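## Task

Bench shutdown using the run record: B33 (white assay plate at deck spot N4) is to be discarded, and B83 (clear assay plate at N1) is to be stored. Check that B83's lid is on and seated all the way down, then set B83 in cooler CD's drawer, lying flat within one slot's locators with its long edge running across the drawer. Close CD's drawer completely; its lamp stays on until the drawer is shut. Drop B33 into the yellow waste bin W1. Latch the tip box lid by pressing its front edge fully down. Inspect tip rack TR from close range: if it is empty, put it in the blue clean-plastics bin W2; if any tips remain, it must sit flat within the locators of its home nest H1. Labware may be released only when it is wholly inside a bin, and every bin must finish upright on the bench. Binning any plate not marked DISCARD fails the job. Plates absent from the record must stay exactly as found. CD's housing must finish less than a finger's width from its start spot, neither rotated nor tilted. The tip box must finish level on the bench mat with its insert clicked in. Nothing may depend on the robot holding it at the end: release everything, move away (contact with DONE or its housing is allowed), then press DONE until it catches. Pressing DONE while any required change is still wrong is worse than not pressing it.

## Robot and tools

Robot: a single Doosan M1013 six-joint arm carrying a Robotiq 2F-140 two-finger gripper. There is one arm only, so every command row describes that arm. Joint order, used in every row and every per-joint result line: waist (joint_1), shoulder (joint_2), elbow (joint_3), forearm roll (joint_4), wrist pitch (joint_5), wrist roll (joint_6). Stated joint ranges in radians: waist, shoulder, forearm roll, wrist pitch and wrist roll -6.283 to 6.283; elbow -2.792 to 2.792.

Scene frame: origin on the table surface beneath the arm base, +z up, +y to the left when facing along +x. Positions are in metres, orientation as a wxyz quaternion. The gripper fingers point along its own +z and open along its y. end_effector_position is the point between closed pads; closed fingertips extend about 33 mm past it, open ones about 9 mm. Closing pushes the tips roughly 24 mm further out, so keep clearance above surfaces. The base may be slightly tilted, and reported hand position gets less accurate at long reach.

The row: 9 numbers, each in [-1, 1]. First six are joint offsets (not absolute angles), scaled so 1.0 equals 1.398 rad for waist and shoulder, 2.097 rad for elbow, and 2.622 rad for the three wrist joints. Last three are gripper settings, absolute: position (+1 fully open at 140 mm, pads touch near -0.8, -1 closes until blocked), force_limit (-1 about 14 N, 0 about 60 N, +1 about 107 N on parts up to 40 mm wide), speed (-1 about 30 mm/s, 0 about 140, +1 about 250).

execute_actions(actions): a list of up to 15 actions; each action is a table of 1 to 15 rows, each row lasting one 1/30 s control step. If fewer than 15 rows are given, the last row is held for the remaining steps. Joint offsets in every row are measured from the angles at the start of that action, not from the previous row; for a call's first action that means the last reported angles. An empty list just returns state and images. An action that pushes a joint more than 0.010 rad beyond its range is refused; if the first action fails this, or any action is malformed, nothing in the call runs. A joint driven to its true end gets the note "joint sent to its limit".

move(target, speed, blocking): target is one 9-number row; its joint offsets count from the Joint positions in the most recent result that shows them. All joints interpolate together, so the hand follows a curve, over 0.5 to 10 s. speed is the top rate in rad/s of the joint with farthest to travel, 0.01 to 2, default 0.5. Gripper values apply at the start. With blocking=false the call returns after 0.5 s while motion continues; check with wait(0), and send no other motion until its end is reported (or call stop). The extra line reads like "move: done/off_target/moving/held/fault", then limits=held or limits=none, then the joint farthest from its target. Moves do not slow for obstacles; a target even slightly past a firm contact on this stiff arm can trigger a fault.

wait(seconds): 0 to 10, holds the last command and returns a result; returns early if a running move ends. stop(): brakes the current move (fingers keep moving). zoom_image(camera, region): camera must be "cam_wrist"; region is [x0, y0, x1, y1] pixels in the 504x504 image, top-left origin, at most 504x504. Use it to inspect whether TR still holds tips. read_manual(section): only "licences". finished_scene(scene): ends scene 1 or 2 irreversibly; call it only after everything is done and DONE has been pressed.

Result contents: gripper pose and velocities; Joint positions, Joint velocities, Joint targets (rad, rad/s; targets can drift on their own); joint torques (offset and noisy); Flange force (outside force on the gripper, including held weight, or "no reading"); gripper object_status (0 moving, 1 blocked while opening, 2 blocked while closing, i.e. a grip, 3 reached target or pads met) and position_measured in counts (3 open, 230 pads touching, not linear). "joint command not followed" means the clearance check altered targets. Each step keeps targets within a lead of measured angles and limits hand jumps to 70 mm, so large motions need several actions. To grip harder, raise force_limit and change position slightly, e.g. -1 to -0.98.

Stations: TB1, the tip box, lies between DONE and W1, and TR looks like it. CD, the tip box and both bins are loose. DONE is the green key. Loose objects may occasionally get nudged.

Avoid: joint torque at a load limit (waist 316, shoulder 316, elbow 148, each wrist joint 41.8 N m, held weight included) or any outside force of 144 N causes a 10 s stop and drops the rest of the call. Motor heat builds while holding loads; an over-temperature fault brakes the arm. Do not drop, slam or shove things hard, and never push or knock anything off the table, which ends the scene. Faster contact hits harder. The camera calibration is approximate; the wrist camera is computed from joint readings.

Each tool is called after "Emit:" as a command line: name --argument value for each argument, lists and objects as JSON in quotes; but a table of rows of numbers goes row by row, as --pt "numbers of a row", without its own name.

## Session

Emit:
execute_actions --actions '[]'

Scene clock: 0.00 s.
end_effector_position=(+0.5092, -0.0394, +0.3636) position_measured=3 object_status=3 end_effector_quat_wxyz=(-0.216, -0.468, +0.794, -0.321) end_effector_velocity=(+0.000, +0.000, -0.000) end_effector_angular_velocity=(-0.001, +0.001, +0.001)
Joint names: [waist, shoulder, elbow, forearm roll, wrist pitch, wrist roll]
Joint positions: [ 0.278  0.119  1.97  -0.74   1.444  4.196]
Joint velocities: [ 0.001  0.001 -0.    -0.     0.001 -0.   ]
Joint torques (N m, as the joint torque sensors report them, + toward a larger angle): no reading
Flange force (N, the push that the arm receives, along the gripper's own x y z axes): no reading
Joint targets: [0.278 0.119 1.970 -0.740 1.444 4.196]

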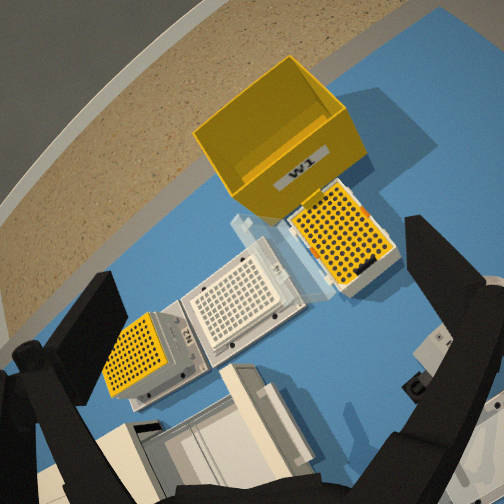

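Emit:
move --target '[-0.199,0.058,-0.4626,0.282,0.19,0.197,1,0,0]'

Scene clock: 9.07 s.
end_effector_position=(+0.6425, +0.0474, +0.7355) position_measured=3 object_status=3 end_effector_quat_wxyz=(+0.001, -0.011, +1.000, +0.001) end_effector_velocity=(+0.001, +0.000, -0.001) end_effector_angular_velocity=(+0.002, +0.001, -0.000)
Joint names: [waist, shoulder, elbow, forearm roll, wrist pitch, wrist roll]
Joint positions: [ 0.     0.2    1.    -0.     1.942  4.713]
Joint velocities: [-0.     0.001 -0.     0.002 -0.     0.   ]
Joint torques (N m, as the joint torque sensors report them, + toward a larger angle): [  3.5  -62.94 -38.47   4.33  -0.26   0.55]
Flange force (N, the push that the arm receives, along the gripper's own x y z axes): [-8.3 -5.9 -3.8]
Joint targets: [-0.000 0.200 1.000 -0.000 1.942 4.713]
move: done; limits=none; farthest joint: the waist, 0.000 radians from its target (0.278 radians at the start)
camera_calibration (this result's frames):
cam_wrist: T_world_to_cam=[[0.188116, 0.98198, -0.0181108, -0.15252], [0.902186, -0.165484, 0.39834, -0.845735], [0.388165, -0.0912737, -0.917059, 0.60935], [0, 0, 0, 1]] pos_world=[0.555174, 0.0654333, 0.892938]

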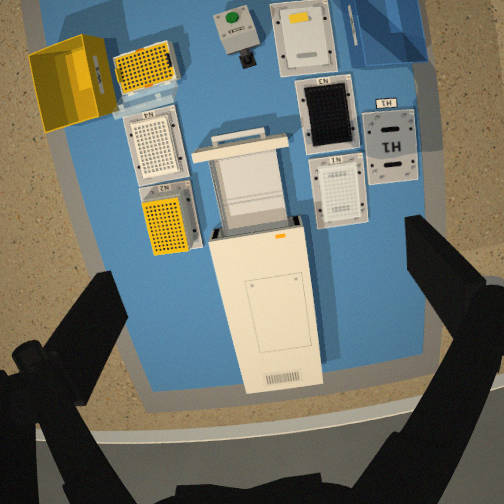

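Emit:
zoom_image --camera "cam_wrist" --region '[180,0,440,260]'

Emit:
zoom_image --camera "cam_wrist" --region '[20,0,280,260]'

Region (180, 0, 440, 260) of cam_wrist's 504x504 image, scaled by 1.938, with more detail than that image has.

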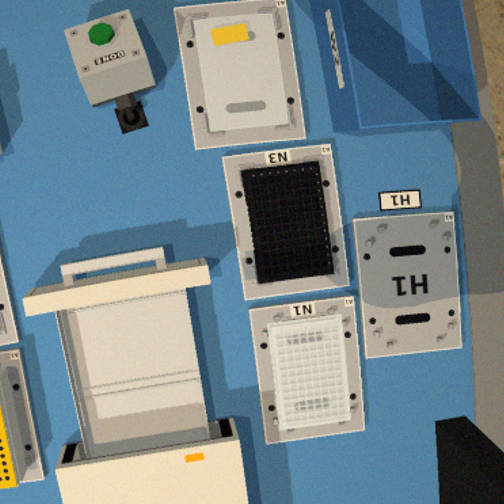

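Region (20, 0, 280, 260) of cam_wrist's 504x504 image, scaled by 1.938, with more detail than that image has.

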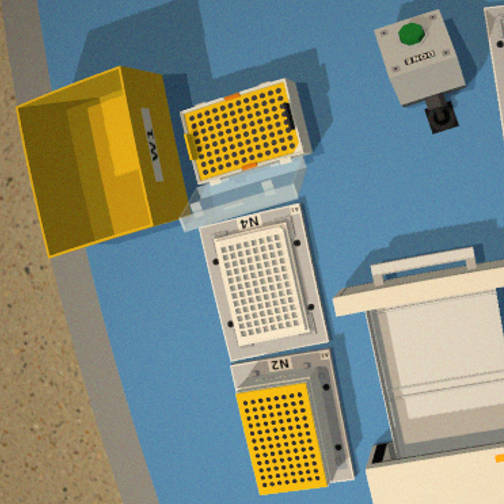

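Emit:
move --target '[0,0.0715,0.167,0,-0.02,0,1,0,0]'

Scene clock: 27.67 s.
end_effector_position=(+0.6103, +0.0471, +0.4992) position_measured=3 object_status=3 end_effector_quat_wxyz=(-0.197, -0.011, +0.980, -0.002) end_effector_velocity=(-0.001, +0.000, -0.001) end_effector_angular_velocity=(+0.001, +0.001, -0.001)
Joint names: [waist, shoulder, elbow, forearm roll, wrist pitch, wrist roll]
Joint positions: [-0.     0.3    1.35  -0.     1.889  4.713]
Joint velocities: [-0.    -0.     0.001  0.001  0.     0.   ]
Joint torques (N m, as the joint torque sensors report them, + toward a larger angle): [  2.37 -73.27 -40.16   4.54   0.58   0.62]
Flange force (N, the push that the arm receives, along the gripper's own x y z axes): [-4.0 -4.1 -2.8]
Joint targets: [0.000 0.300 1.350 -0.000 1.889 4.713]
move: done; limits=none; farthest joint: the waist, 0.000 radians from its target (0.000 radians at the start)
camera_calibration (this result's frames):
cam_wrist: T_world_to_cam=[[0.164147, 0.981573, -0.09783, -0.0959446], [0.986431, -0.163029, 0.0193654, -0.585004], [0.0030594, -0.0996813, -0.995015, 0.679484], [0, 0, 0, 1]] pos_world=[0.590736, 0.0665358, 0.678039]

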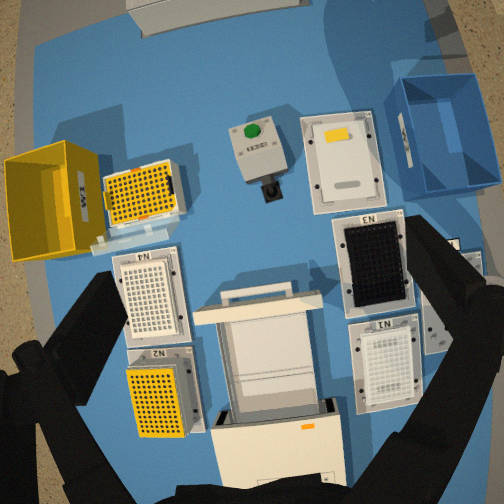

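Emit:
move --target '[-0.2479,0.0524,0.2309,0,-0.3641,-0.1238,0.55,0,0]'

Scene clock: 49.60 s.
end_effector_position=(+0.6510, -0.1831, +0.1699) position_measured=59 object_status=3 end_effector_quat_wxyz=(+0.000, +0.000, +1.000, +0.001) end_effector_velocity=(+0.000, -0.001, -0.001) end_effector_angular_velocity=(-0.002, +0.001, +0.002)
Joint names: [waist, shoulder, elbow, forearm roll, wrist pitch, wrist roll]
Joint positions: [-0.347  0.373  1.834 -0.001  0.935  4.388]
Joint velocities: [-0.     0.001 -0.001 -0.003  0.    -0.   ]
Joint torques (N m, as the joint torque sensors report them, + toward a larger angle): [  1.78 -74.27 -33.     3.83  -0.48   0.61]
Flange force (N, the push that the arm receives, along the gripper's own x y z axes): [-4.3 -4.8 1.9]
Joint targets: [-0.347 0.373 1.834 -0.000 0.935 4.388]
move: done; limits=none; farthest joint: the forearm roll, 0.001 radians from its target (0.000 radians at the start)
camera_calibration (this result's frames):
cam_wrist: T_world_to_cam=[[0.209324, 0.977677, -0.0182073, 0.0473672], [0.898709, -0.185012, 0.397609, -0.667477], [0.385364, -0.099592, -0.917374, 0.0666281], [0, 0, 0, 1]] pos_world=[0.564277, -0.163165, 0.32738]

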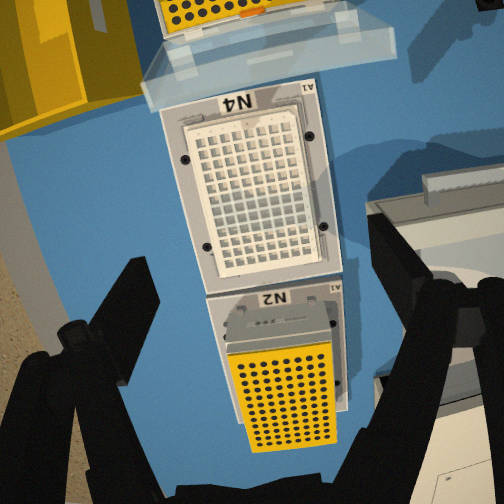

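Emit:
move --target '[0,0.1113,0.0345,0,-0.087,0.015,0.55,0,0]' --speed 0.15

Emit:
move --target '[0,0,0,0,0,0,-1,-0.5,-0.5]'

Scene clock: 61.93 s.
end_effector_position=(+0.6514, -0.1829, +0.0352) position_measured=59 object_status=3 end_effector_quat_wxyz=(+0.001, +0.020, +1.000, +0.001) end_effector_velocity=(-0.000, -0.000, -0.001) end_effector_angular_velocity=(-0.000, +0.000, -0.000)
Joint names: [waist, shoulder, elbow, forearm roll, wrist pitch, wrist roll]
Joint positions: [-0.347  0.528  1.906 -0.001  0.707  4.427]
Joint velocities: [-0.     0.001  0.001 -0.    -0.002 -0.   ]
Joint torques (N m, as the joint torque sensors report them, + toward a larger angle): [  0.96 -25.6  -11.51   3.88  -8.94  -0.14]
Flange force (N, the push that the arm receives, along the gripper's own x y z axes): [18.2 3.1 -88.7]
Joint targets: [-0.347 0.529 1.906 -0.001 0.707 4.427]
move: done; limits=none; farthest joint: the waist, 0.000 radians from its target (0.000 radians at the start)
camera_calibration (this result's frames):
cam_wrist: T_world_to_cam=[[0.247473, 0.968724, -0.0182016, 0.0181885], [0.890603, -0.220038, 0.398008, -0.615389], [0.381555, -0.114707, -0.917201, -0.0572962], [0, 0, 0, 1]] pos_world=[0.565428, -0.159601, 0.192709]

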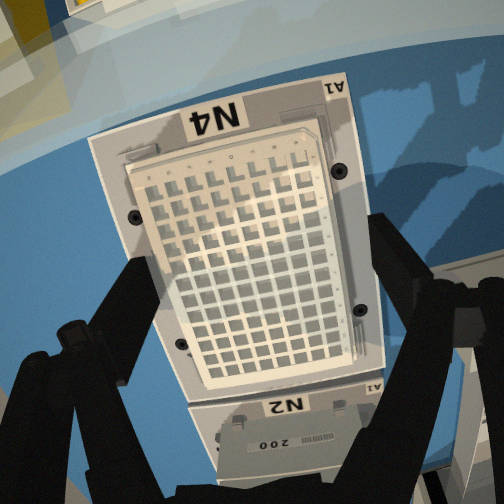

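Scene clock: 62.43 s.
end_effector_position=(+0.6514, -0.1829, +0.0352) position_measured=62 object_status=2 end_effector_quat_wxyz=(+0.001, +0.020, +1.000, +0.001) end_effector_velocity=(+0.001, -0.001, +0.001) end_effector_angular_velocity=(-0.000, -0.002, -0.001)
Joint names: [waist, shoulder, elbow, forearm roll, wrist pitch, wrist roll]
Joint positions: [-0.347  0.528  1.906 -0.001  0.707  4.428]
Joint velocities: [-0.001 -0.001 -0.001  0.     0.     0.   ]
Joint torques (N m, as the joint torque sensors report them, + toward a larger angle): [  5.67   0.02  -3.4    5.3  -11.05  -0.57]
Flange force (N, the push that the arm receives, along the gripper's own x y z axes): [30.0 -0.5 -129.7]
Joint targets: [-0.347 0.528 1.906 -0.001 0.707 4.427]
move: done; limits=none; farthest joint: the wrist roll, 0.001 radians from its target (0.000 radians at the start)
camera_calibration (this result's frames):
cam_wrist: T_world_to_cam=[[0.247504, 0.968716, -0.0182101, 0.0181701], [0.890599, -0.220063, 0.398003, -0.615384], [0.381544, -0.114725, -0.917204, -0.0573038], [0, 0, 0, 1]] pos_world=[0.565427, -0.159599, 0.192696]

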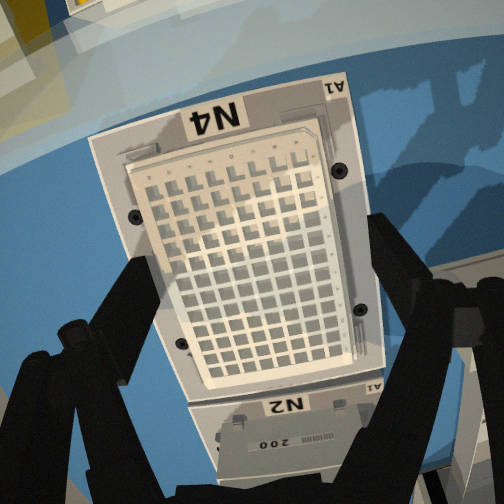

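Emit:
move --target '[0,-0.008,-0.0015,0,0.0055,0,0.5,-0.5,-0.5]' --speed 0.05

Emit:
move --target '[0,0,0,0,0,0,-1,-0.5,-0.7]'

Scene clock: 71.80 s.
end_effector_position=(+0.6514, -0.1829, +0.0439) position_measured=66 object_status=3 end_effector_quat_wxyz=(+0.001, +0.020, +1.000, +0.001) end_effector_velocity=(+0.000, -0.001, +0.001) end_effector_angular_velocity=(-0.001, -0.000, -0.000)
Joint names: [waist, shoulder, elbow, forearm roll, wrist pitch, wrist roll]
Joint positions: [-0.347  0.517  1.903 -0.     0.721  4.427]
Joint velocities: [-0.    -0.001 -0.001 -0.001  0.001  0.   ]
Joint torques (N m, as the joint torque sensors report them, + toward a larger angle): [  2.97 -81.8  -27.47   3.25  -0.4    0.49]
Flange force (N, the push that the arm receives, along the gripper's own x y z axes): [-2.7 -5.8 3.7]
Joint targets: [-0.347 0.517 1.903 -0.001 0.721 4.428]
move: done; limits=none; farthest joint: the forearm roll, 0.001 radians from its target (0.000 radians at the start)
camera_calibration (this result's frames):
cam_wrist: T_world_to_cam=[[0.247553, 0.968705, -0.0181351, 0.0182785], [0.890626, -0.220151, 0.397892, -0.618859], [0.381448, -0.114651, -0.917253, -0.0492805], [0, 0, 0, 1]] pos_world=[0.565446, -0.159599, 0.201368]

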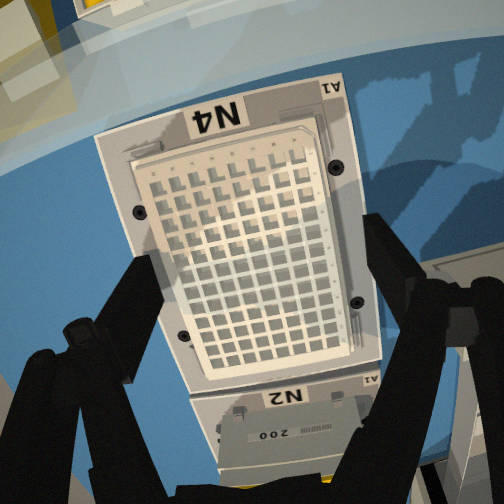

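Scene clock: 72.37 s.
end_effector_position=(+0.6516, -0.1831, +0.0442) position_measured=102 object_status=2 end_effector_quat_wxyz=(+0.001, +0.020, +1.000, +0.000) end_effector_velocity=(-0.001, +0.002, -0.000) end_effector_angular_velocity=(+0.002, -0.000, -0.000)
Joint names: [waist, shoulder, elbow, forearm roll, wrist pitch, wrist roll]
Joint positions: [-0.347  0.517  1.903 -0.001  0.721  4.428]
Joint velocities: [ 0.002 -0.001  0.004  0.003 -0.002 -0.   ]
Joint torques (N m, as the joint torque sensors report them, + toward a larger angle): [ 58.8  -48.38  -2.4   23.46   4.13   0.36]
Flange force (N, the push that the arm receives, along the gripper's own x y z axes): [11.7 -86.9 -42.2]
Joint targets: [-0.347 0.517 1.903 -0.000 0.721 4.427]
move: done; limits=none; farthest joint: the forearm roll, 0.001 radians from its target (0.000 radians at the start)
camera_calibration (this result's frames):
cam_wrist: T_world_to_cam=[[0.247391, 0.96874, -0.0184598, 0.0186075], [0.890487, -0.219816, 0.39839, -0.619067], [0.381878, -0.114996, -0.91703, -0.0494323], [0, 0, 0, 1]] pos_world=[0.565545, -0.159791, 0.201642]

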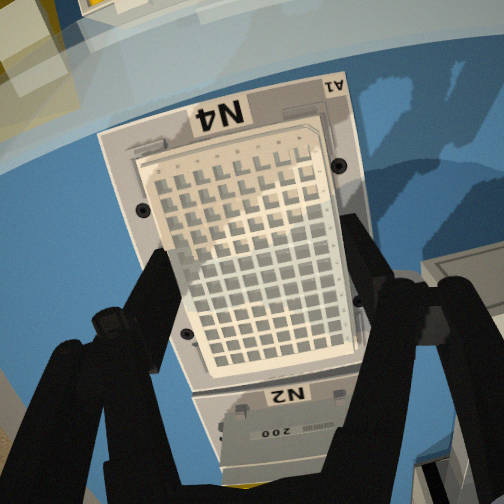

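Emit:
move --target '[-0.003,-0.002,0,0,0.001,-0.0015,-0.98,-0.5,-0.7]' --speed 0.02

Emit:
move --target '[0,-0.135,-0.055,0,0.116,0,-0.98,-0.5,-0.7]' --speed 0.2

Scene clock: 76.47 s.
end_effector_position=(+0.6504, -0.1856, +0.0459) position_measured=104 object_status=2 end_effector_quat_wxyz=(+0.001, +0.020, +1.000, +0.001) end_effector_velocity=(+0.001, -0.002, +0.002) end_effector_angular_velocity=(-0.002, -0.004, -0.000)
Joint names: [waist, shoulder, elbow, forearm roll, wrist pitch, wrist roll]
Joint positions: [-0.351  0.514  1.903 -0.001  0.724  4.424]
Joint velocities: [-0.001 -0.003 -0.001 -0.002 -0.001  0.   ]
Joint torques (N m, as the joint torque sensors report them, + toward a larger angle): [  6.69 -80.65 -17.01   4.94   5.28   0.91]
Flange force (N, the push that the arm receives, along the gripper's own x y z axes): [-15.6 -15.3 7.1]
Joint targets: [-0.351 0.514 1.903 -0.001 0.724 4.424]
move: done; limits=none; farthest joint: the waist, 0.000 radians from its target (0.005 radians at the start)
camera_calibration (this result's frames):
cam_wrist: T_world_to_cam=[[0.247872, 0.968622, -0.0181832, 0.0209575], [0.890431, -0.220388, 0.398197, -0.619284], [0.381695, -0.114893, -0.91712, -0.0475263], [0, 0, 0, 1]] pos_world=[0.564376, -0.162243, 0.203391]

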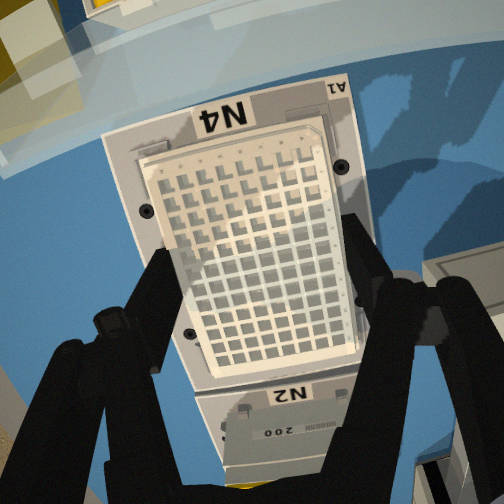

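Scene clock: 78.33 s.
end_effector_position=(+0.6517, -0.1864, +0.2236) position_measured=104 object_status=2 end_effector_quat_wxyz=(+0.001, +0.020, +1.000, +0.001) end_effector_velocity=(-0.000, -0.000, +0.000) end_effector_angular_velocity=(-0.002, +0.001, +0.001)
Joint names: [waist, shoulder, elbow, forearm roll, wrist pitch, wrist roll]
Joint positions: [-0.351  0.325  1.788 -0.     1.028  4.424]
Joint velocities: [ 0.    -0.    -0.    -0.002  0.    -0.   ]
Joint torques (N m, as the joint torque sensors report them, + toward a larger angle): [  2.31 -71.98 -35.22   3.95  -0.63   0.66]
Flange force (N, the push that the arm receives, along the gripper's own x y z axes): [-4.8 -5.4 1.6]
Joint targets: [-0.351 0.325 1.788 -0.001 1.028 4.424]
move: done; limits=none; farthest joint: the forearm roll, 0.001 radians from its target (0.000 radians at the start)
camera_calibration (this result's frames):
cam_wrist: T_world_to_cam=[[0.248005, 0.968587, -0.0182413, 0.0246033], [0.890427, -0.220494, 0.398149, -0.691409], [0.38162, -0.114986, -0.917139, 0.114873], [0, 0, 0, 1]] pos_world=[0.565709, -0.163073, 0.381087]

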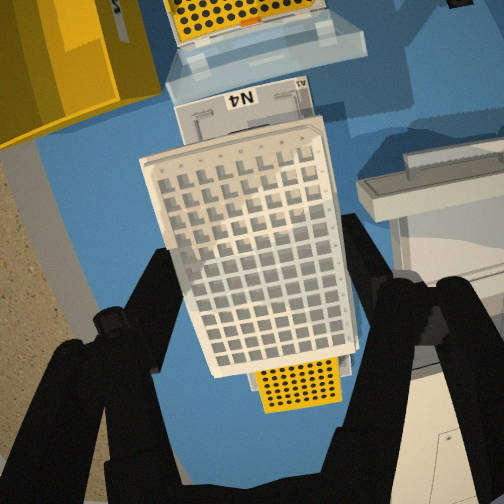

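Emit:
move --target '[-0.242,-0.1179,0.1076,0,-0.023,-0.129,-0.98,-0.5,-0.7]' --speed 0.3

Scene clock: 85.10 s.
end_effector_position=(+0.4605, -0.3194, +0.2192) position_measured=104 object_status=2 end_effector_quat_wxyz=(+0.000, +0.020, +1.000, +0.001) end_effector_velocity=(-0.001, -0.001, -0.001) end_effector_angular_velocity=(-0.000, +0.001, -0.001)
Joint names: [waist, shoulder, elbow, forearm roll, wrist pitch, wrist roll]
Joint positions: [-0.689  0.161  2.013 -0.001  0.968  4.085]
Joint velocities: [-0.002  0.001  0.    -0.    -0.001 -0.001]
Joint torques (N m, as the joint torque sensors report them, + toward a larger angle): [  2.74 -54.86 -33.85   3.88  -0.47   0.62]
Flange force (N, the push that the arm receives, along the gripper's own x y z axes): [-2.5 -8.9 3.2]
Joint targets: [-0.689 0.161 2.013 -0.000 0.968 4.085]
move: done; limits=none; farthest joint: the forearm roll, 0.001 radians from its target (0.001 radians at the start)
camera_calibration (this result's frames):
cam_wrist: T_world_to_cam=[[0.248104, 0.968564, -0.0181085, 0.200646], [0.89064, -0.220711, 0.39755, -0.548742], [0.381056, -0.114762, -0.917402, 0.168826], [0, 0, 0, 1]] pos_world=[0.374618, -0.296077, 0.376667]

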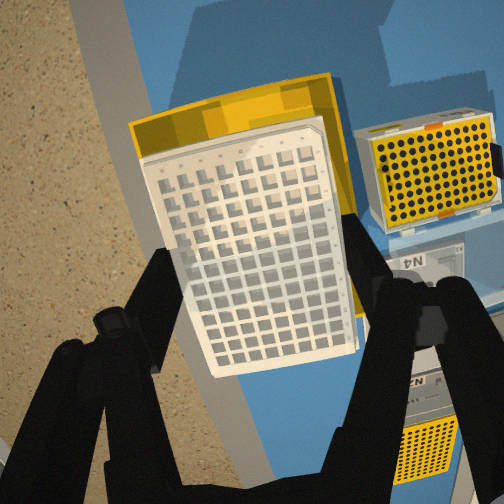

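Emit:
move --target '[0.002,0.0966,0.038,0,-0.0822,0.008,-0.98,-0.5,-0.7]' --speed 0.1

Scene clock: 96.63 s.
end_effector_position=(+0.4644, -0.3201, +0.1095) position_measured=104 object_status=2 end_effector_quat_wxyz=(+0.001, +0.029, +1.000, +0.001) end_effector_velocity=(-0.001, +0.001, -0.001) end_effector_angular_velocity=(+0.002, +0.003, +0.001)
Joint names: [waist, shoulder, elbow, forearm roll, wrist pitch, wrist roll]
Joint positions: [-0.686  0.296  2.093 -0.001  0.752  4.106]
Joint velocities: [-0.     0.001  0.002 -0.001  0.    -0.   ]
Joint torques (N m, as the joint torque sensors report them, + toward a larger angle): [  2.88 -63.   -28.06   3.14  -0.28   0.54]
Flange force (N, the push that the arm receives, along the gripper's own x y z axes): [-2.3 -8.1 5.5]
Joint targets: [-0.686 0.296 2.093 -0.001 0.752 4.106]
move: done; limits=none; farthest joint: the waist, 0.000 radians from its target (0.003 radians at the start)
camera_calibration (this result's frames):
cam_wrist: T_world_to_cam=[[0.265579, 0.963915, -0.0183372, 0.188829], [0.886264, -0.23661, 0.398185, -0.511874], [0.379477, -0.122001, -0.917122, 0.0650048], [0, 0, 0, 1]] pos_world=[0.378839, -0.295199, 0.2669]

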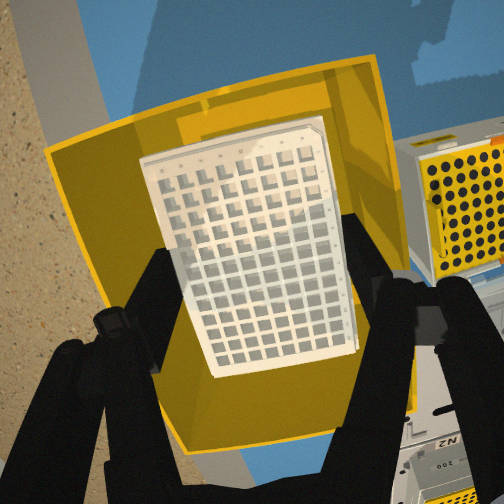

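Emit:
move --target '[-0.008,0.031,0.006,0,-0.0213,-0.01,-0.98,-0.5,-0.7]' --speed 0.05

Emit:
move --target '[0,0,0,0,0,0,0.3,-0.5,-0.7]'

Scene clock: 102.17 s.
end_effector_position=(+0.4625, -0.3265, +0.0804) position_measured=104 object_status=2 end_effector_quat_wxyz=(+0.001, +0.022, +1.000, +0.001) end_effector_velocity=(-0.000, -0.001, +0.000) end_effector_angular_velocity=(-0.001, -0.002, -0.001)
Joint names: [waist, shoulder, elbow, forearm roll, wrist pitch, wrist roll]
Joint positions: [-0.698  0.339  2.106 -0.001  0.697  4.08 ]
Joint velocities: [-0.001 -0.001  0.001  0.    -0.002 -0.   ]
Joint torques (N m, as the joint torque sensors report them, + toward a larger angle): [  2.49 -63.42 -26.53   2.64  -0.79   0.72]
Flange force (N, the push that the arm receives, along the gripper's own x y z axes): [0.7 -6.2 0.6]
Joint targets: [-0.698 0.339 2.106 -0.001 0.697 4.080]
move: done; limits=none; farthest joint: the waist, 0.000 radians from its target (0.011 radians at the start)
camera_calibration (this result's frames):
cam_wrist: T_world_to_cam=[[0.251061, 0.967798, -0.0182958, 0.202981], [0.889732, -0.223282, 0.398147, -0.497357], [0.381241, -0.116238, -0.917139, 0.0393331], [0, 0, 0, 1]] pos_world=[0.376558, -0.302924, 0.237809]

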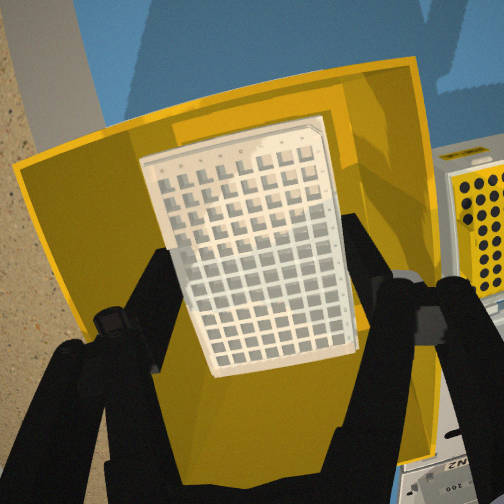

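Scene clock: 102.67 s.
end_effector_position=(+0.4625, -0.3266, +0.0803) position_measured=95 object_status=1 end_effector_quat_wxyz=(+0.001, +0.022, +1.000, +0.001) end_effector_velocity=(+0.001, +0.000, -0.000) end_effector_angular_velocity=(+0.000, -0.001, -0.001)
Joint names: [waist, shoulder, elbow, forearm roll, wrist pitch, wrist roll]
Joint positions: [-0.698  0.339  2.106 -0.001  0.696  4.08 ]
Joint velocities: [ 0.     0.001 -0.001  0.001 -0.    -0.   ]
Joint torques (N m, as the joint torque sensors report them, + toward a larger angle): [  3.45 -65.36 -27.17   2.9   -0.3    0.73]
Flange force (N, the push that the arm receives, along the gripper's own x y z axes): [0.4 -8.2 5.8]
Joint targets: [-0.698 0.339 2.106 -0.001 0.697 4.080]
move: done; limits=none; farthest joint: the wrist pitch, 0.001 radians from its target (0.000 radians at the start)
camera_calibration (this result's frames):
cam_wrist: T_world_to_cam=[[0.251068, 0.967796, -0.0183064, 0.202986], [0.889722, -0.223283, 0.398169, -0.497345], [0.381259, -0.116255, -0.917129, 0.0392974], [0, 0, 0, 1]] pos_world=[0.376553, -0.302929, 0.237784]

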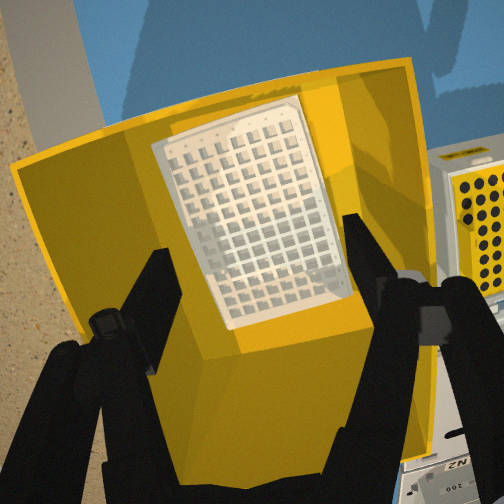

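Emit:
move --target '[0,0,0,0,0,0,0,-0.5,0]'

Emit:
move --target '[0,-0.1273,-0.0443,0,0.1037,0,0,-0.5,0]' --speed 0.3

Emit:
move --target '[0.2928,0.2877,-0.2781,0,0.0688,0.1396,0.55,-0.5,0]'

Scene clock: 108.40 s.
end_effector_position=(+0.4625, -0.3266, +0.0804) position_measured=129 object_status=3 end_effector_quat_wxyz=(+0.001, +0.022, +1.000, +0.001) end_effector_velocity=(+0.001, -0.000, +0.000) end_effector_angular_velocity=(-0.000, -0.000, -0.000)
Joint names: [waist, shoulder, elbow, forearm roll, wrist pitch, wrist roll]
Joint positions: [-0.698  0.339  2.106 -0.001  0.697  4.08 ]
Joint velocities: [ 0.     0.    -0.001  0.     0.     0.   ]
Joint torques (N m, as the joint torque sensors report them, + toward a larger angle): [  3.27 -63.78 -26.13   2.94  -0.59   0.57]
Flange force (N, the push that the arm receives, along the gripper's own x y z axes): [-0.1 -7.8 2.4]
Joint targets: [-0.698 0.339 2.106 -0.001 0.696 4.080]
move: done; limits=none; farthest joint: the wrist pitch, 0.001 radians from its target (0.001 radians at the start)
camera_calibration (this result's frames):
cam_wrist: T_world_to_cam=[[0.251052, 0.967801, -0.0182949, 0.202991], [0.889735, -0.223275, 0.398146, -0.497366], [0.381241, -0.116233, -0.91714, 0.0393245], [0, 0, 0, 1]] pos_world=[0.37657, -0.302933, 0.237804]

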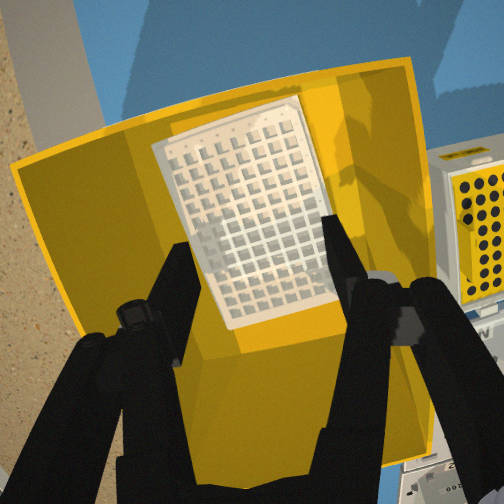

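Scene clock: 109.70 s.
end_effector_position=(+0.4580, -0.3234, +0.2192) position_measured=129 object_status=3 end_effector_quat_wxyz=(+0.000, +0.022, +1.000, +0.001) end_effector_velocity=(+0.000, -0.000, +0.001) end_effector_angular_velocity=(-0.001, -0.000, +0.001)
Joint names: [waist, shoulder, elbow, forearm roll, wrist pitch, wrist roll]
Joint positions: [-0.698  0.161  2.013 -0.001  0.968  4.08 ]
Joint velocities: [ 0.001 -0.001 -0.    -0.001  0.     0.   ]
Joint torques (N m, as the joint torque sensors report them, + toward a larger angle): [  3.15 -54.16 -33.96   3.79  -0.42   0.54]
Flange force (N, the push that the arm receives, along the gripper's own x y z axes): [-1.4 -8.3 2.3]
Joint targets: [-0.698 0.161 2.013 -0.001 0.968 4.080]
move: done; limits=none; farthest joint: the waist, 0.000 radians from its target (0.000 radians at the start)
camera_calibration (this result's frames):
cam_wrist: T_world_to_cam=[[0.251137, 0.967785, -0.0179708, 0.203465], [0.890048, -0.223588, 0.397269, -0.548008], [0.380453, -0.115764, -0.917526, 0.169363], [0, 0, 0, 1]] pos_world=[0.372221, -0.299832, 0.376758]

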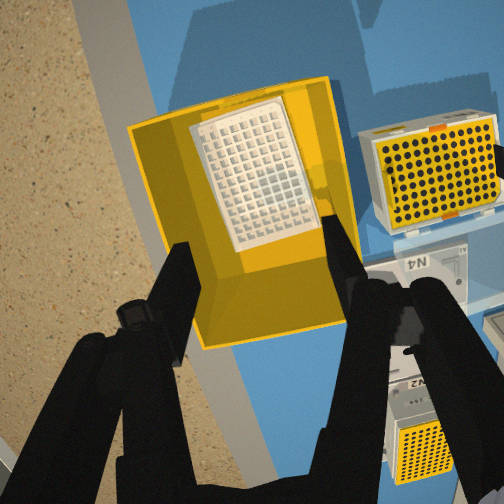

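Scene clock: 111.30 s.
end_effector_position=(+0.8202, -0.1884, +0.2203) position_measured=59 object_status=3 end_effector_quat_wxyz=(+0.001, -0.000, +1.000, +0.001) end_effector_velocity=(+0.001, +0.000, -0.000) end_effector_angular_velocity=(-0.001, -0.000, +0.001)
Joint names: [waist, shoulder, elbow, forearm roll, wrist pitch, wrist roll]
Joint positions: [-0.288  0.563  1.43  -0.001  1.149  4.446]
Joint velocities: [ 0.001  0.001 -0.001 -0.001 -0.001  0.   ]
Joint torques (N m, as the joint torque sensors report them, + toward a larger angle): [  3.48 -97.03 -37.58   4.18  -0.31   0.57]
Flange force (N, the push that the arm receives, along the gripper's own x y z axes): [-5.6 -6.1 1.2]
Joint targets: [-0.288 0.563 1.430 -0.001 1.149 4.446]
move: done; limits=none; farthest joint: the waist, 0.000 radians from its target (0.409 radians at the start)
camera_calibration (this result's frames):
cam_wrist: T_world_to_cam=[[0.209018, 0.97774, -0.0183309, 0.0183984], [0.898592, -0.184635, 0.398049, -0.840489], [0.385804, -0.0996712, -0.917181, 0.0466868], [0, 0, 0, 1]] pos_world=[0.733399, -0.168519, 0.377713]

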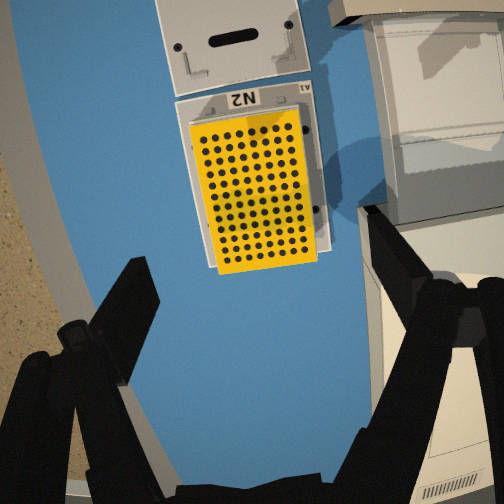

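Emit:
move --target '[-0.002,0.073,0.039,0,-0.0701,0.007,0.4,-0.5,0]' --speed 0.12

Scene clock: 117.60 s.
end_effector_position=(+0.8211, -0.1908, +0.0945) position_measured=78 object_status=3 end_effector_quat_wxyz=(+0.001, +0.010, +1.000, +0.001) end_effector_velocity=(-0.001, +0.000, -0.002) end_effector_angular_velocity=(-0.000, +0.002, +0.001)
Joint names: [waist, shoulder, elbow, forearm roll, wrist pitch, wrist roll]
Joint positions: [-0.291  0.665  1.511 -0.001  0.965  4.464]
Joint velocities: [ 0.     0.002  0.001 -0.001 -0.     0.   ]
Joint torques (N m, as the joint torque sensors report them, + toward a larger angle): [   3.22 -100.46  -33.51    3.76   -0.22    0.43]
Flange force (N, the push that the arm receives, along the gripper's own x y z axes): [-4.2 -5.0 1.9]
Joint targets: [-0.291 0.665 1.511 -0.001 0.965 4.464]
move: done; limits=none; farthest joint: the waist, 0.000 radians from its target (0.003 radians at the start)
camera_calibration (this result's frames):
cam_wrist: T_world_to_cam=[[0.229558, 0.973124, -0.0182609, 0.000509871], [0.894531, -0.20355, 0.397972, -0.791862], [0.383559, -0.107693, -0.917216, -0.0689238], [0, 0, 0, 1]] pos_world=[0.734664, -0.169102, 0.251931]

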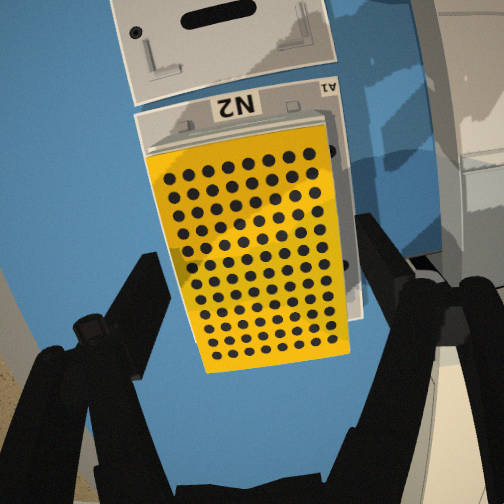

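Emit:
zoom_image --camera "cam_wrist" --region '[130,110,400,380]'

Emit:
move --target '[0,0.0095,0.004,0,-0.0083,-0.006,0.4,-0.5,0]' --speed 0.04

Emit:
move --target '[0,0,0,0,0,0,-1,-0.6,-0.8]'

Region (130, 110, 400, 380) of cam_wrist's 504x504 image, scaled by 1.867, with more detail than that image has.

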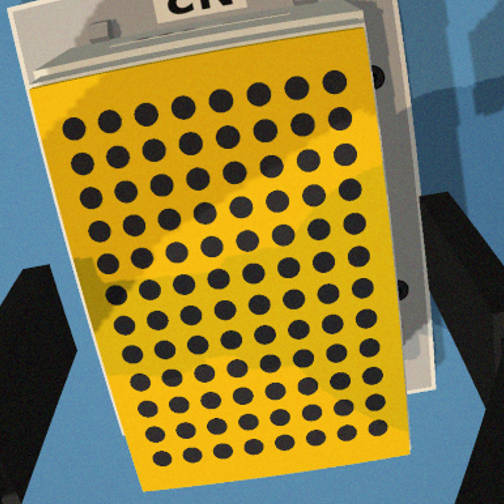

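Scene clock: 121.97 s.
end_effector_position=(+0.8206, -0.1906, +0.0795) position_measured=78 object_status=3 end_effector_quat_wxyz=(+0.001, +0.003, +1.000, +0.001) end_effector_velocity=(+0.001, -0.001, +0.001) end_effector_angular_velocity=(-0.000, -0.002, -0.001)
Joint names: [waist, shoulder, elbow, forearm roll, wrist pitch, wrist roll]
Joint positions: [-0.291  0.678  1.52  -0.001  0.943  4.449]
Joint velocities: [-0.001  0.    -0.002  0.001 -0.    -0.   ]
Joint torques (N m, as the joint torque sensors report them, + toward a larger angle): [   3.44 -102.12  -33.41    3.76   -0.31    0.59]
Flange force (N, the push that the arm receives, along the gripper's own x y z axes): [-4.6 -5.8 2.5]
Joint targets: [-0.291 0.678 1.520 -0.001 0.943 4.449]
move: done; limits=none; farthest joint: the wrist roll, 0.001 radians from its target (0.016 radians at the start)
camera_calibration (this result's frames):
cam_wrist: T_world_to_cam=[[0.214239, 0.97661, -0.0182742, 0.0134234], [0.897571, -0.189451, 0.398089, -0.785249], [0.385315, -0.101688, -0.917165, -0.0827583], [0, 0, 0, 1]] pos_world=[0.733829, -0.170291, 0.236941]

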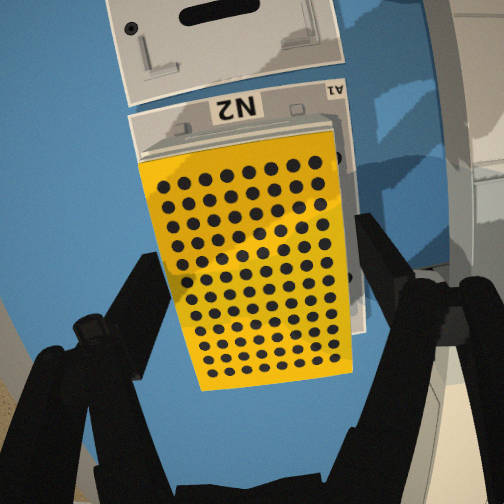

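Scene clock: 122.47 s.
end_effector_position=(+0.8206, -0.1907, +0.0795) position_measured=102 object_status=2 end_effector_quat_wxyz=(+0.001, +0.003, +1.000, +0.001) end_effector_velocity=(+0.000, -0.000, +0.001) end_effector_angular_velocity=(+0.001, -0.001, -0.001)
Joint names: [waist, shoulder, elbow, forearm roll, wrist pitch, wrist roll]
Joint positions: [-0.291  0.678  1.52  -0.001  0.943  4.449]
Joint velocities: [-0.001 -0.    -0.     0.001  0.001  0.   ]
Joint torques (N m, as the joint torque sensors report them, + toward a larger angle): [ 11.91 -78.54 -23.47   6.45  -2.06   0.14]
Flange force (N, the push that the arm receives, along the gripper's own x y z axes): [2.7 -14.0 -26.3]
Joint targets: [-0.291 0.678 1.520 -0.001 0.943 4.449]
move: done; limits=none; farthest joint: the waist, 0.000 radians from its target (0.000 radians at the start)
camera_calibration (this result's frames):
cam_wrist: T_world_to_cam=[[0.214299, 0.976597, -0.0182746, 0.013429], [0.897556, -0.189505, 0.398096, -0.785246], [0.385316, -0.101714, -0.917162, -0.0827706], [0, 0, 0, 1]] pos_world=[0.733818, -0.170342, 0.236935]

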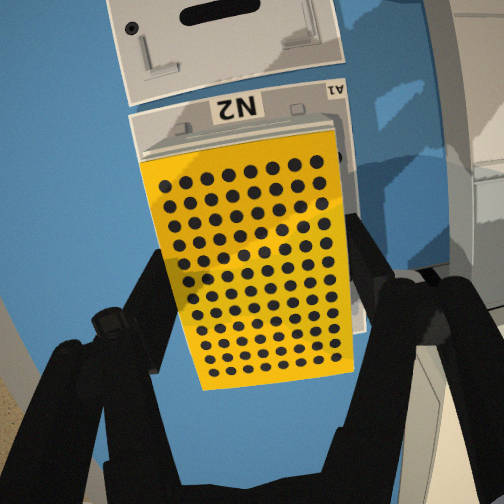

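Emit:
move --target '[0,-0.1077,-0.0702,0,0.1138,0,-1,-0.6,-0.8]' --speed 0.2

Emit:
move --target '[0.5887,-0.2683,0.2797,0,-0.0807,0.312,-1,-0.6,-0.8]' --speed 0.4

Scene clock: 132.47 s.
end_effector_position=(+0.8197, -0.1909, +0.2796) position_measured=102 object_status=2 end_effector_quat_wxyz=(+0.000, +0.003, +1.000, +0.001) end_effector_velocity=(+0.001, -0.000, +0.001) end_effector_angular_velocity=(-0.001, -0.003, +0.000)
Joint names: [waist, shoulder, elbow, forearm roll, wrist pitch, wrist roll]
Joint positions: [-0.291  0.528  1.373 -0.001  1.242  4.449]
Joint velocities: [-0.    -0.001 -0.001 -0.    -0.001 -0.   ]
Joint torques (N m, as the joint torque sensors report them, + toward a larger angle): [  3.6  -94.19 -39.26   4.44  -0.42   0.75]
Flange force (N, the push that the arm receives, along the gripper's own x y z axes): [-3.4 -5.8 0.2]
Joint targets: [-0.291 0.528 1.373 -0.001 1.242 4.449]
move: done; limits=none; farthest joint: the shoulder, 0.001 radians from its target (0.151 radians at the start)
camera_calibration (this result's frames):
cam_wrist: T_world_to_cam=[[0.214425, 0.976569, -0.0183144, 0.017358], [0.897759, -0.189665, 0.397562, -0.864203], [0.384773, -0.101689, -0.917393, 0.101555], [0, 0, 0, 1]] pos_world=[0.733048, -0.170533, 0.437058]

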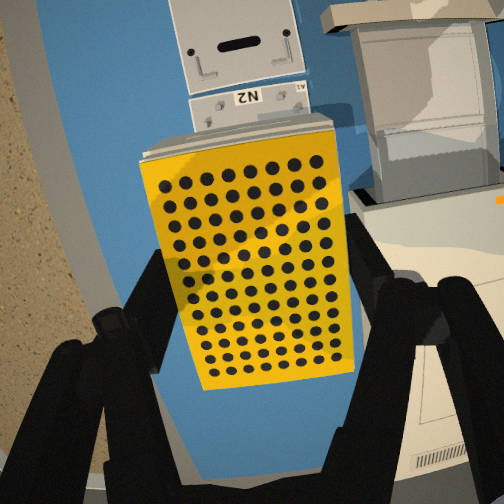

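Scene clock: 134.97 s.
end_effector_position=(+0.4694, +0.3306, +0.2502) position_measured=102 object_status=2 end_effector_quat_wxyz=(+0.001, +0.000, +1.000, +0.001) end_effector_velocity=(-0.000, -0.000, -0.001) end_effector_angular_velocity=(-0.002, +0.001, +0.000)
Joint names: [waist, shoulder, elbow, forearm roll, wrist pitch, wrist roll]
Joint positions: [ 0.532  0.153  1.959 -0.001  1.03   5.267]
Joint velocities: [ 0.     0.001  0.    -0.001  0.001  0.001]
Joint torques (N m, as the joint torque sensors report them, + toward a larger angle): [  1.63 -55.1  -35.72   4.    -0.32   0.52]
Flange force (N, the push that the arm receives, along the gripper's own x y z axes): [-7.4 0.2 3.4]
Joint targets: [0.532 0.153 1.959 -0.001 1.030 5.267]
move: done; limits=none; farthest joint: the waist, 0.000 radians from its target (0.823 radians at the start)
camera_calibration (this result's frames):
cam_wrist: T_world_to_cam=[[0.209298, 0.977678, -0.0184163, -0.415242], [0.898553, -0.184862, 0.398031, -0.44125], [0.385742, -0.0998553, -0.917187, 0.26127], [0, 0, 0, 1]] pos_world=[0.382613, 0.350492, 0.407618]

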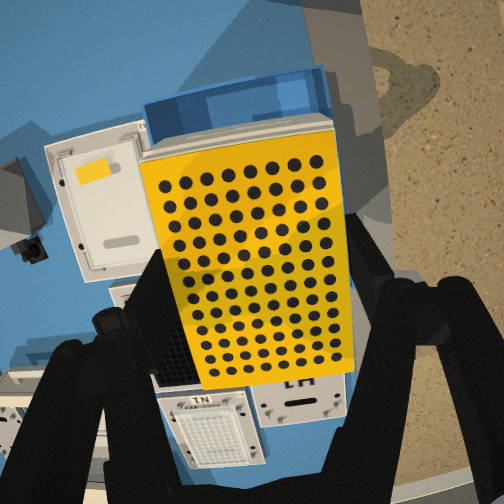

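Emit:
move --target '[-0.002,0.1332,0.0606,0,-0.1196,0,-1,-0.6,-0.8]' --speed 0.12

Scene clock: 143.53 s.
end_effector_position=(+0.4704, +0.3295, +0.0885) position_measured=102 object_status=2 end_effector_quat_wxyz=(+0.001, +0.001, +1.000, +0.001) end_effector_velocity=(+0.000, +0.001, +0.001) end_effector_angular_velocity=(+0.001, -0.002, +0.001)
Joint names: [waist, shoulder, elbow, forearm roll, wrist pitch, wrist roll]
Joint positions: [ 0.529  0.339  2.086 -0.001  0.716  5.267]
Joint velocities: [ 0.001 -0.001 -0.     0.    -0.    -0.   ]
Joint torques (N m, as the joint torque sensors report them, + toward a larger angle): [  3.24 -64.41 -27.94   3.24  -0.39   0.68]
Flange force (N, the push that the arm receives, along the gripper's own x y z axes): [-5.2 -4.3 2.4]
Joint targets: [0.529 0.339 2.086 -0.001 0.716 5.267]
move: done; limits=none; farthest joint: the waist, 0.000 radians from its target (0.003 radians at the start)
camera_calibration (this result's frames):
cam_wrist: T_world_to_cam=[[0.211914, 0.977119, -0.0181766, -0.418404], [0.898, -0.18735, 0.398115, -0.376882], [0.3856, -0.100689, -0.917155, 0.112809], [0, 0, 0, 1]] pos_world=[0.383607, 0.349581, 0.2459]

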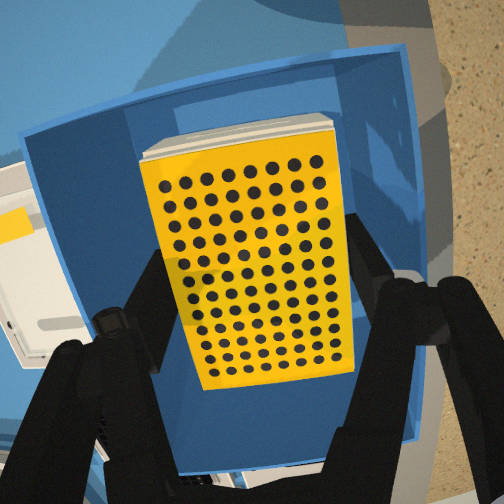

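Emit:
move --target '[0,0,0,0,0,0,0.26,-0.6,-0.8]'

Emit:
move --target '[0,-0.1,-0.04,0,0.0853,0,0.26,-0.6,-0.8]' --speed 0.2

Emit:
move --target '[-0.2009,-0.0405,0.0698,0,-0.0341,-0.1083,0.45,-0.6,0]' --speed 0.4

Scene clock: 151.03 s.
end_effector_position=(+0.4704, +0.3294, +0.0884) position_measured=96 object_status=3 end_effector_quat_wxyz=(+0.001, +0.001, +1.000, +0.001) end_effector_velocity=(+0.000, -0.001, -0.001) end_effector_angular_velocity=(-0.000, +0.000, -0.000)
Joint names: [waist, shoulder, elbow, forearm roll, wrist pitch, wrist roll]
Joint positions: [ 0.529  0.339  2.086 -0.001  0.716  5.267]
Joint velocities: [-0.001  0.001  0.001 -0.    -0.001 -0.   ]
Joint torques (N m, as the joint torque sensors report them, + toward a larger angle): [  2.66 -65.86 -27.41   2.85  -0.4    0.51]
Flange force (N, the push that the arm receives, along the gripper's own x y z axes): [-7.5 -1.8 5.5]
Joint targets: [0.529 0.339 2.086 -0.001 0.716 5.267]
move: done; limits=none; farthest joint: the waist, 0.000 radians from its target (0.000 radians at the start)
camera_calibration (this result's frames):
cam_wrist: T_world_to_cam=[[0.211909, 0.97712, -0.0181975, -0.41839], [0.898012, -0.187338, 0.398095, -0.376867], [0.385577, -0.100701, -0.917164, 0.112797], [0, 0, 0, 1]] pos_world=[0.3836, 0.349574, 0.245869]

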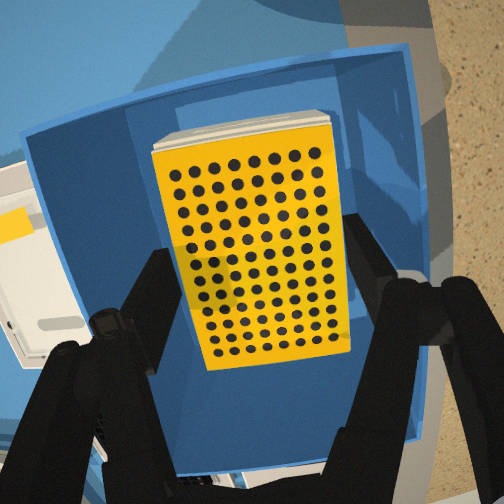

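Scene clock: 152.50 s.
end_effector_position=(+0.4710, +0.3297, +0.2033) position_measured=96 object_status=3 end_effector_quat_wxyz=(+0.001, +0.001, +1.000, +0.001) end_effector_velocity=(-0.001, +0.000, -0.000) end_effector_angular_velocity=(+0.000, +0.002, -0.001)
Joint names: [waist, shoulder, elbow, forearm roll, wrist pitch, wrist roll]
Joint positions: [ 0.529  0.199  2.002 -0.001  0.94   5.267]
Joint velocities: [-0.     0.     0.     0.002  0.001  0.   ]
Joint torques (N m, as the joint torque sensors report them, + toward a larger angle): [  2.36 -56.87 -34.46   3.74  -0.47   0.37]
Flange force (N, the push that the arm receives, along the gripper's own x y z axes): [-4.6 -2.5 2.6]
Joint targets: [0.529 0.199 2.002 -0.001 0.940 5.267]
move: done; limits=none; farthest joint: the waist, 0.000 radians from its target (0.000 radians at the start)
camera_calibration (this result's frames):
cam_wrist: T_world_to_cam=[[0.211995, 0.977101, -0.0182204, -0.416728], [0.897962, -0.1874, 0.398178, -0.423124], [0.385646, -0.100773, -0.917127, 0.217964], [0, 0, 0, 1]] pos_world=[0.384237, 0.349856, 0.360786]

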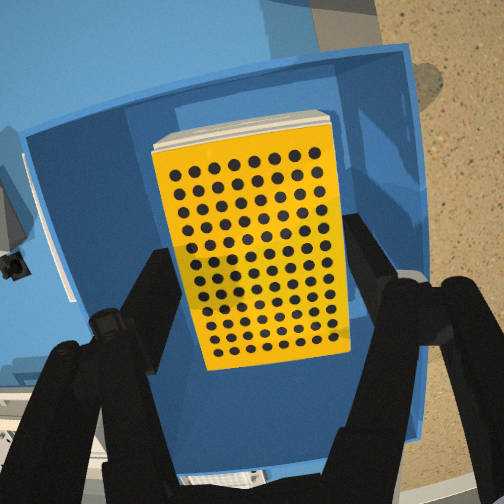

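Scene clock: 153.63 s.
end_effector_position=(+0.4804, +0.1686, +0.1699) position_measured=95 object_status=1 end_effector_quat_wxyz=(+0.000, -0.000, +1.000, +0.001) end_effector_velocity=(-0.000, -0.000, +0.000) end_effector_angular_velocity=(+0.001, -0.001, -0.001)
Joint names: [waist, shoulder, elbow, forearm roll, wrist pitch, wrist roll]
Joint positions: [ 0.248  0.143  2.149 -0.001  0.851  4.983]
Joint velocities: [-0.001 -0.001  0.     0.001 -0.    -0.   ]
Joint torques (N m, as the joint torque sensors report them, + toward a larger angle): [  2.53 -50.61 -31.9    3.43  -0.47   0.72]
Flange force (N, the push that the arm receives, along the gripper's own x y z axes): [-7.3 -4.2 5.4]
Joint targets: [0.248 0.143 2.149 -0.001 0.851 4.983]
move: done; limits=none; farthest joint: the waist, 0.000 radians from its target (0.281 radians at the start)
camera_calibration (this result's frames):
cam_wrist: T_world_to_cam=[[0.208988, 0.977745, -0.0184052, -0.260551], [0.89872, -0.184609, 0.397772, -0.449155], [0.385521, -0.0996706, -0.9173, 0.167394], [0, 0, 0, 1]] pos_world=[0.393582, 0.188518, 0.327416]

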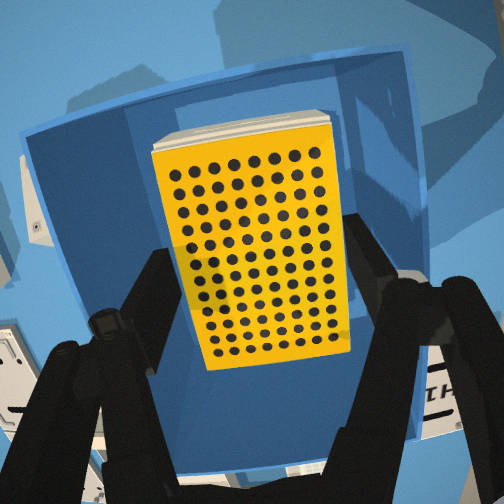

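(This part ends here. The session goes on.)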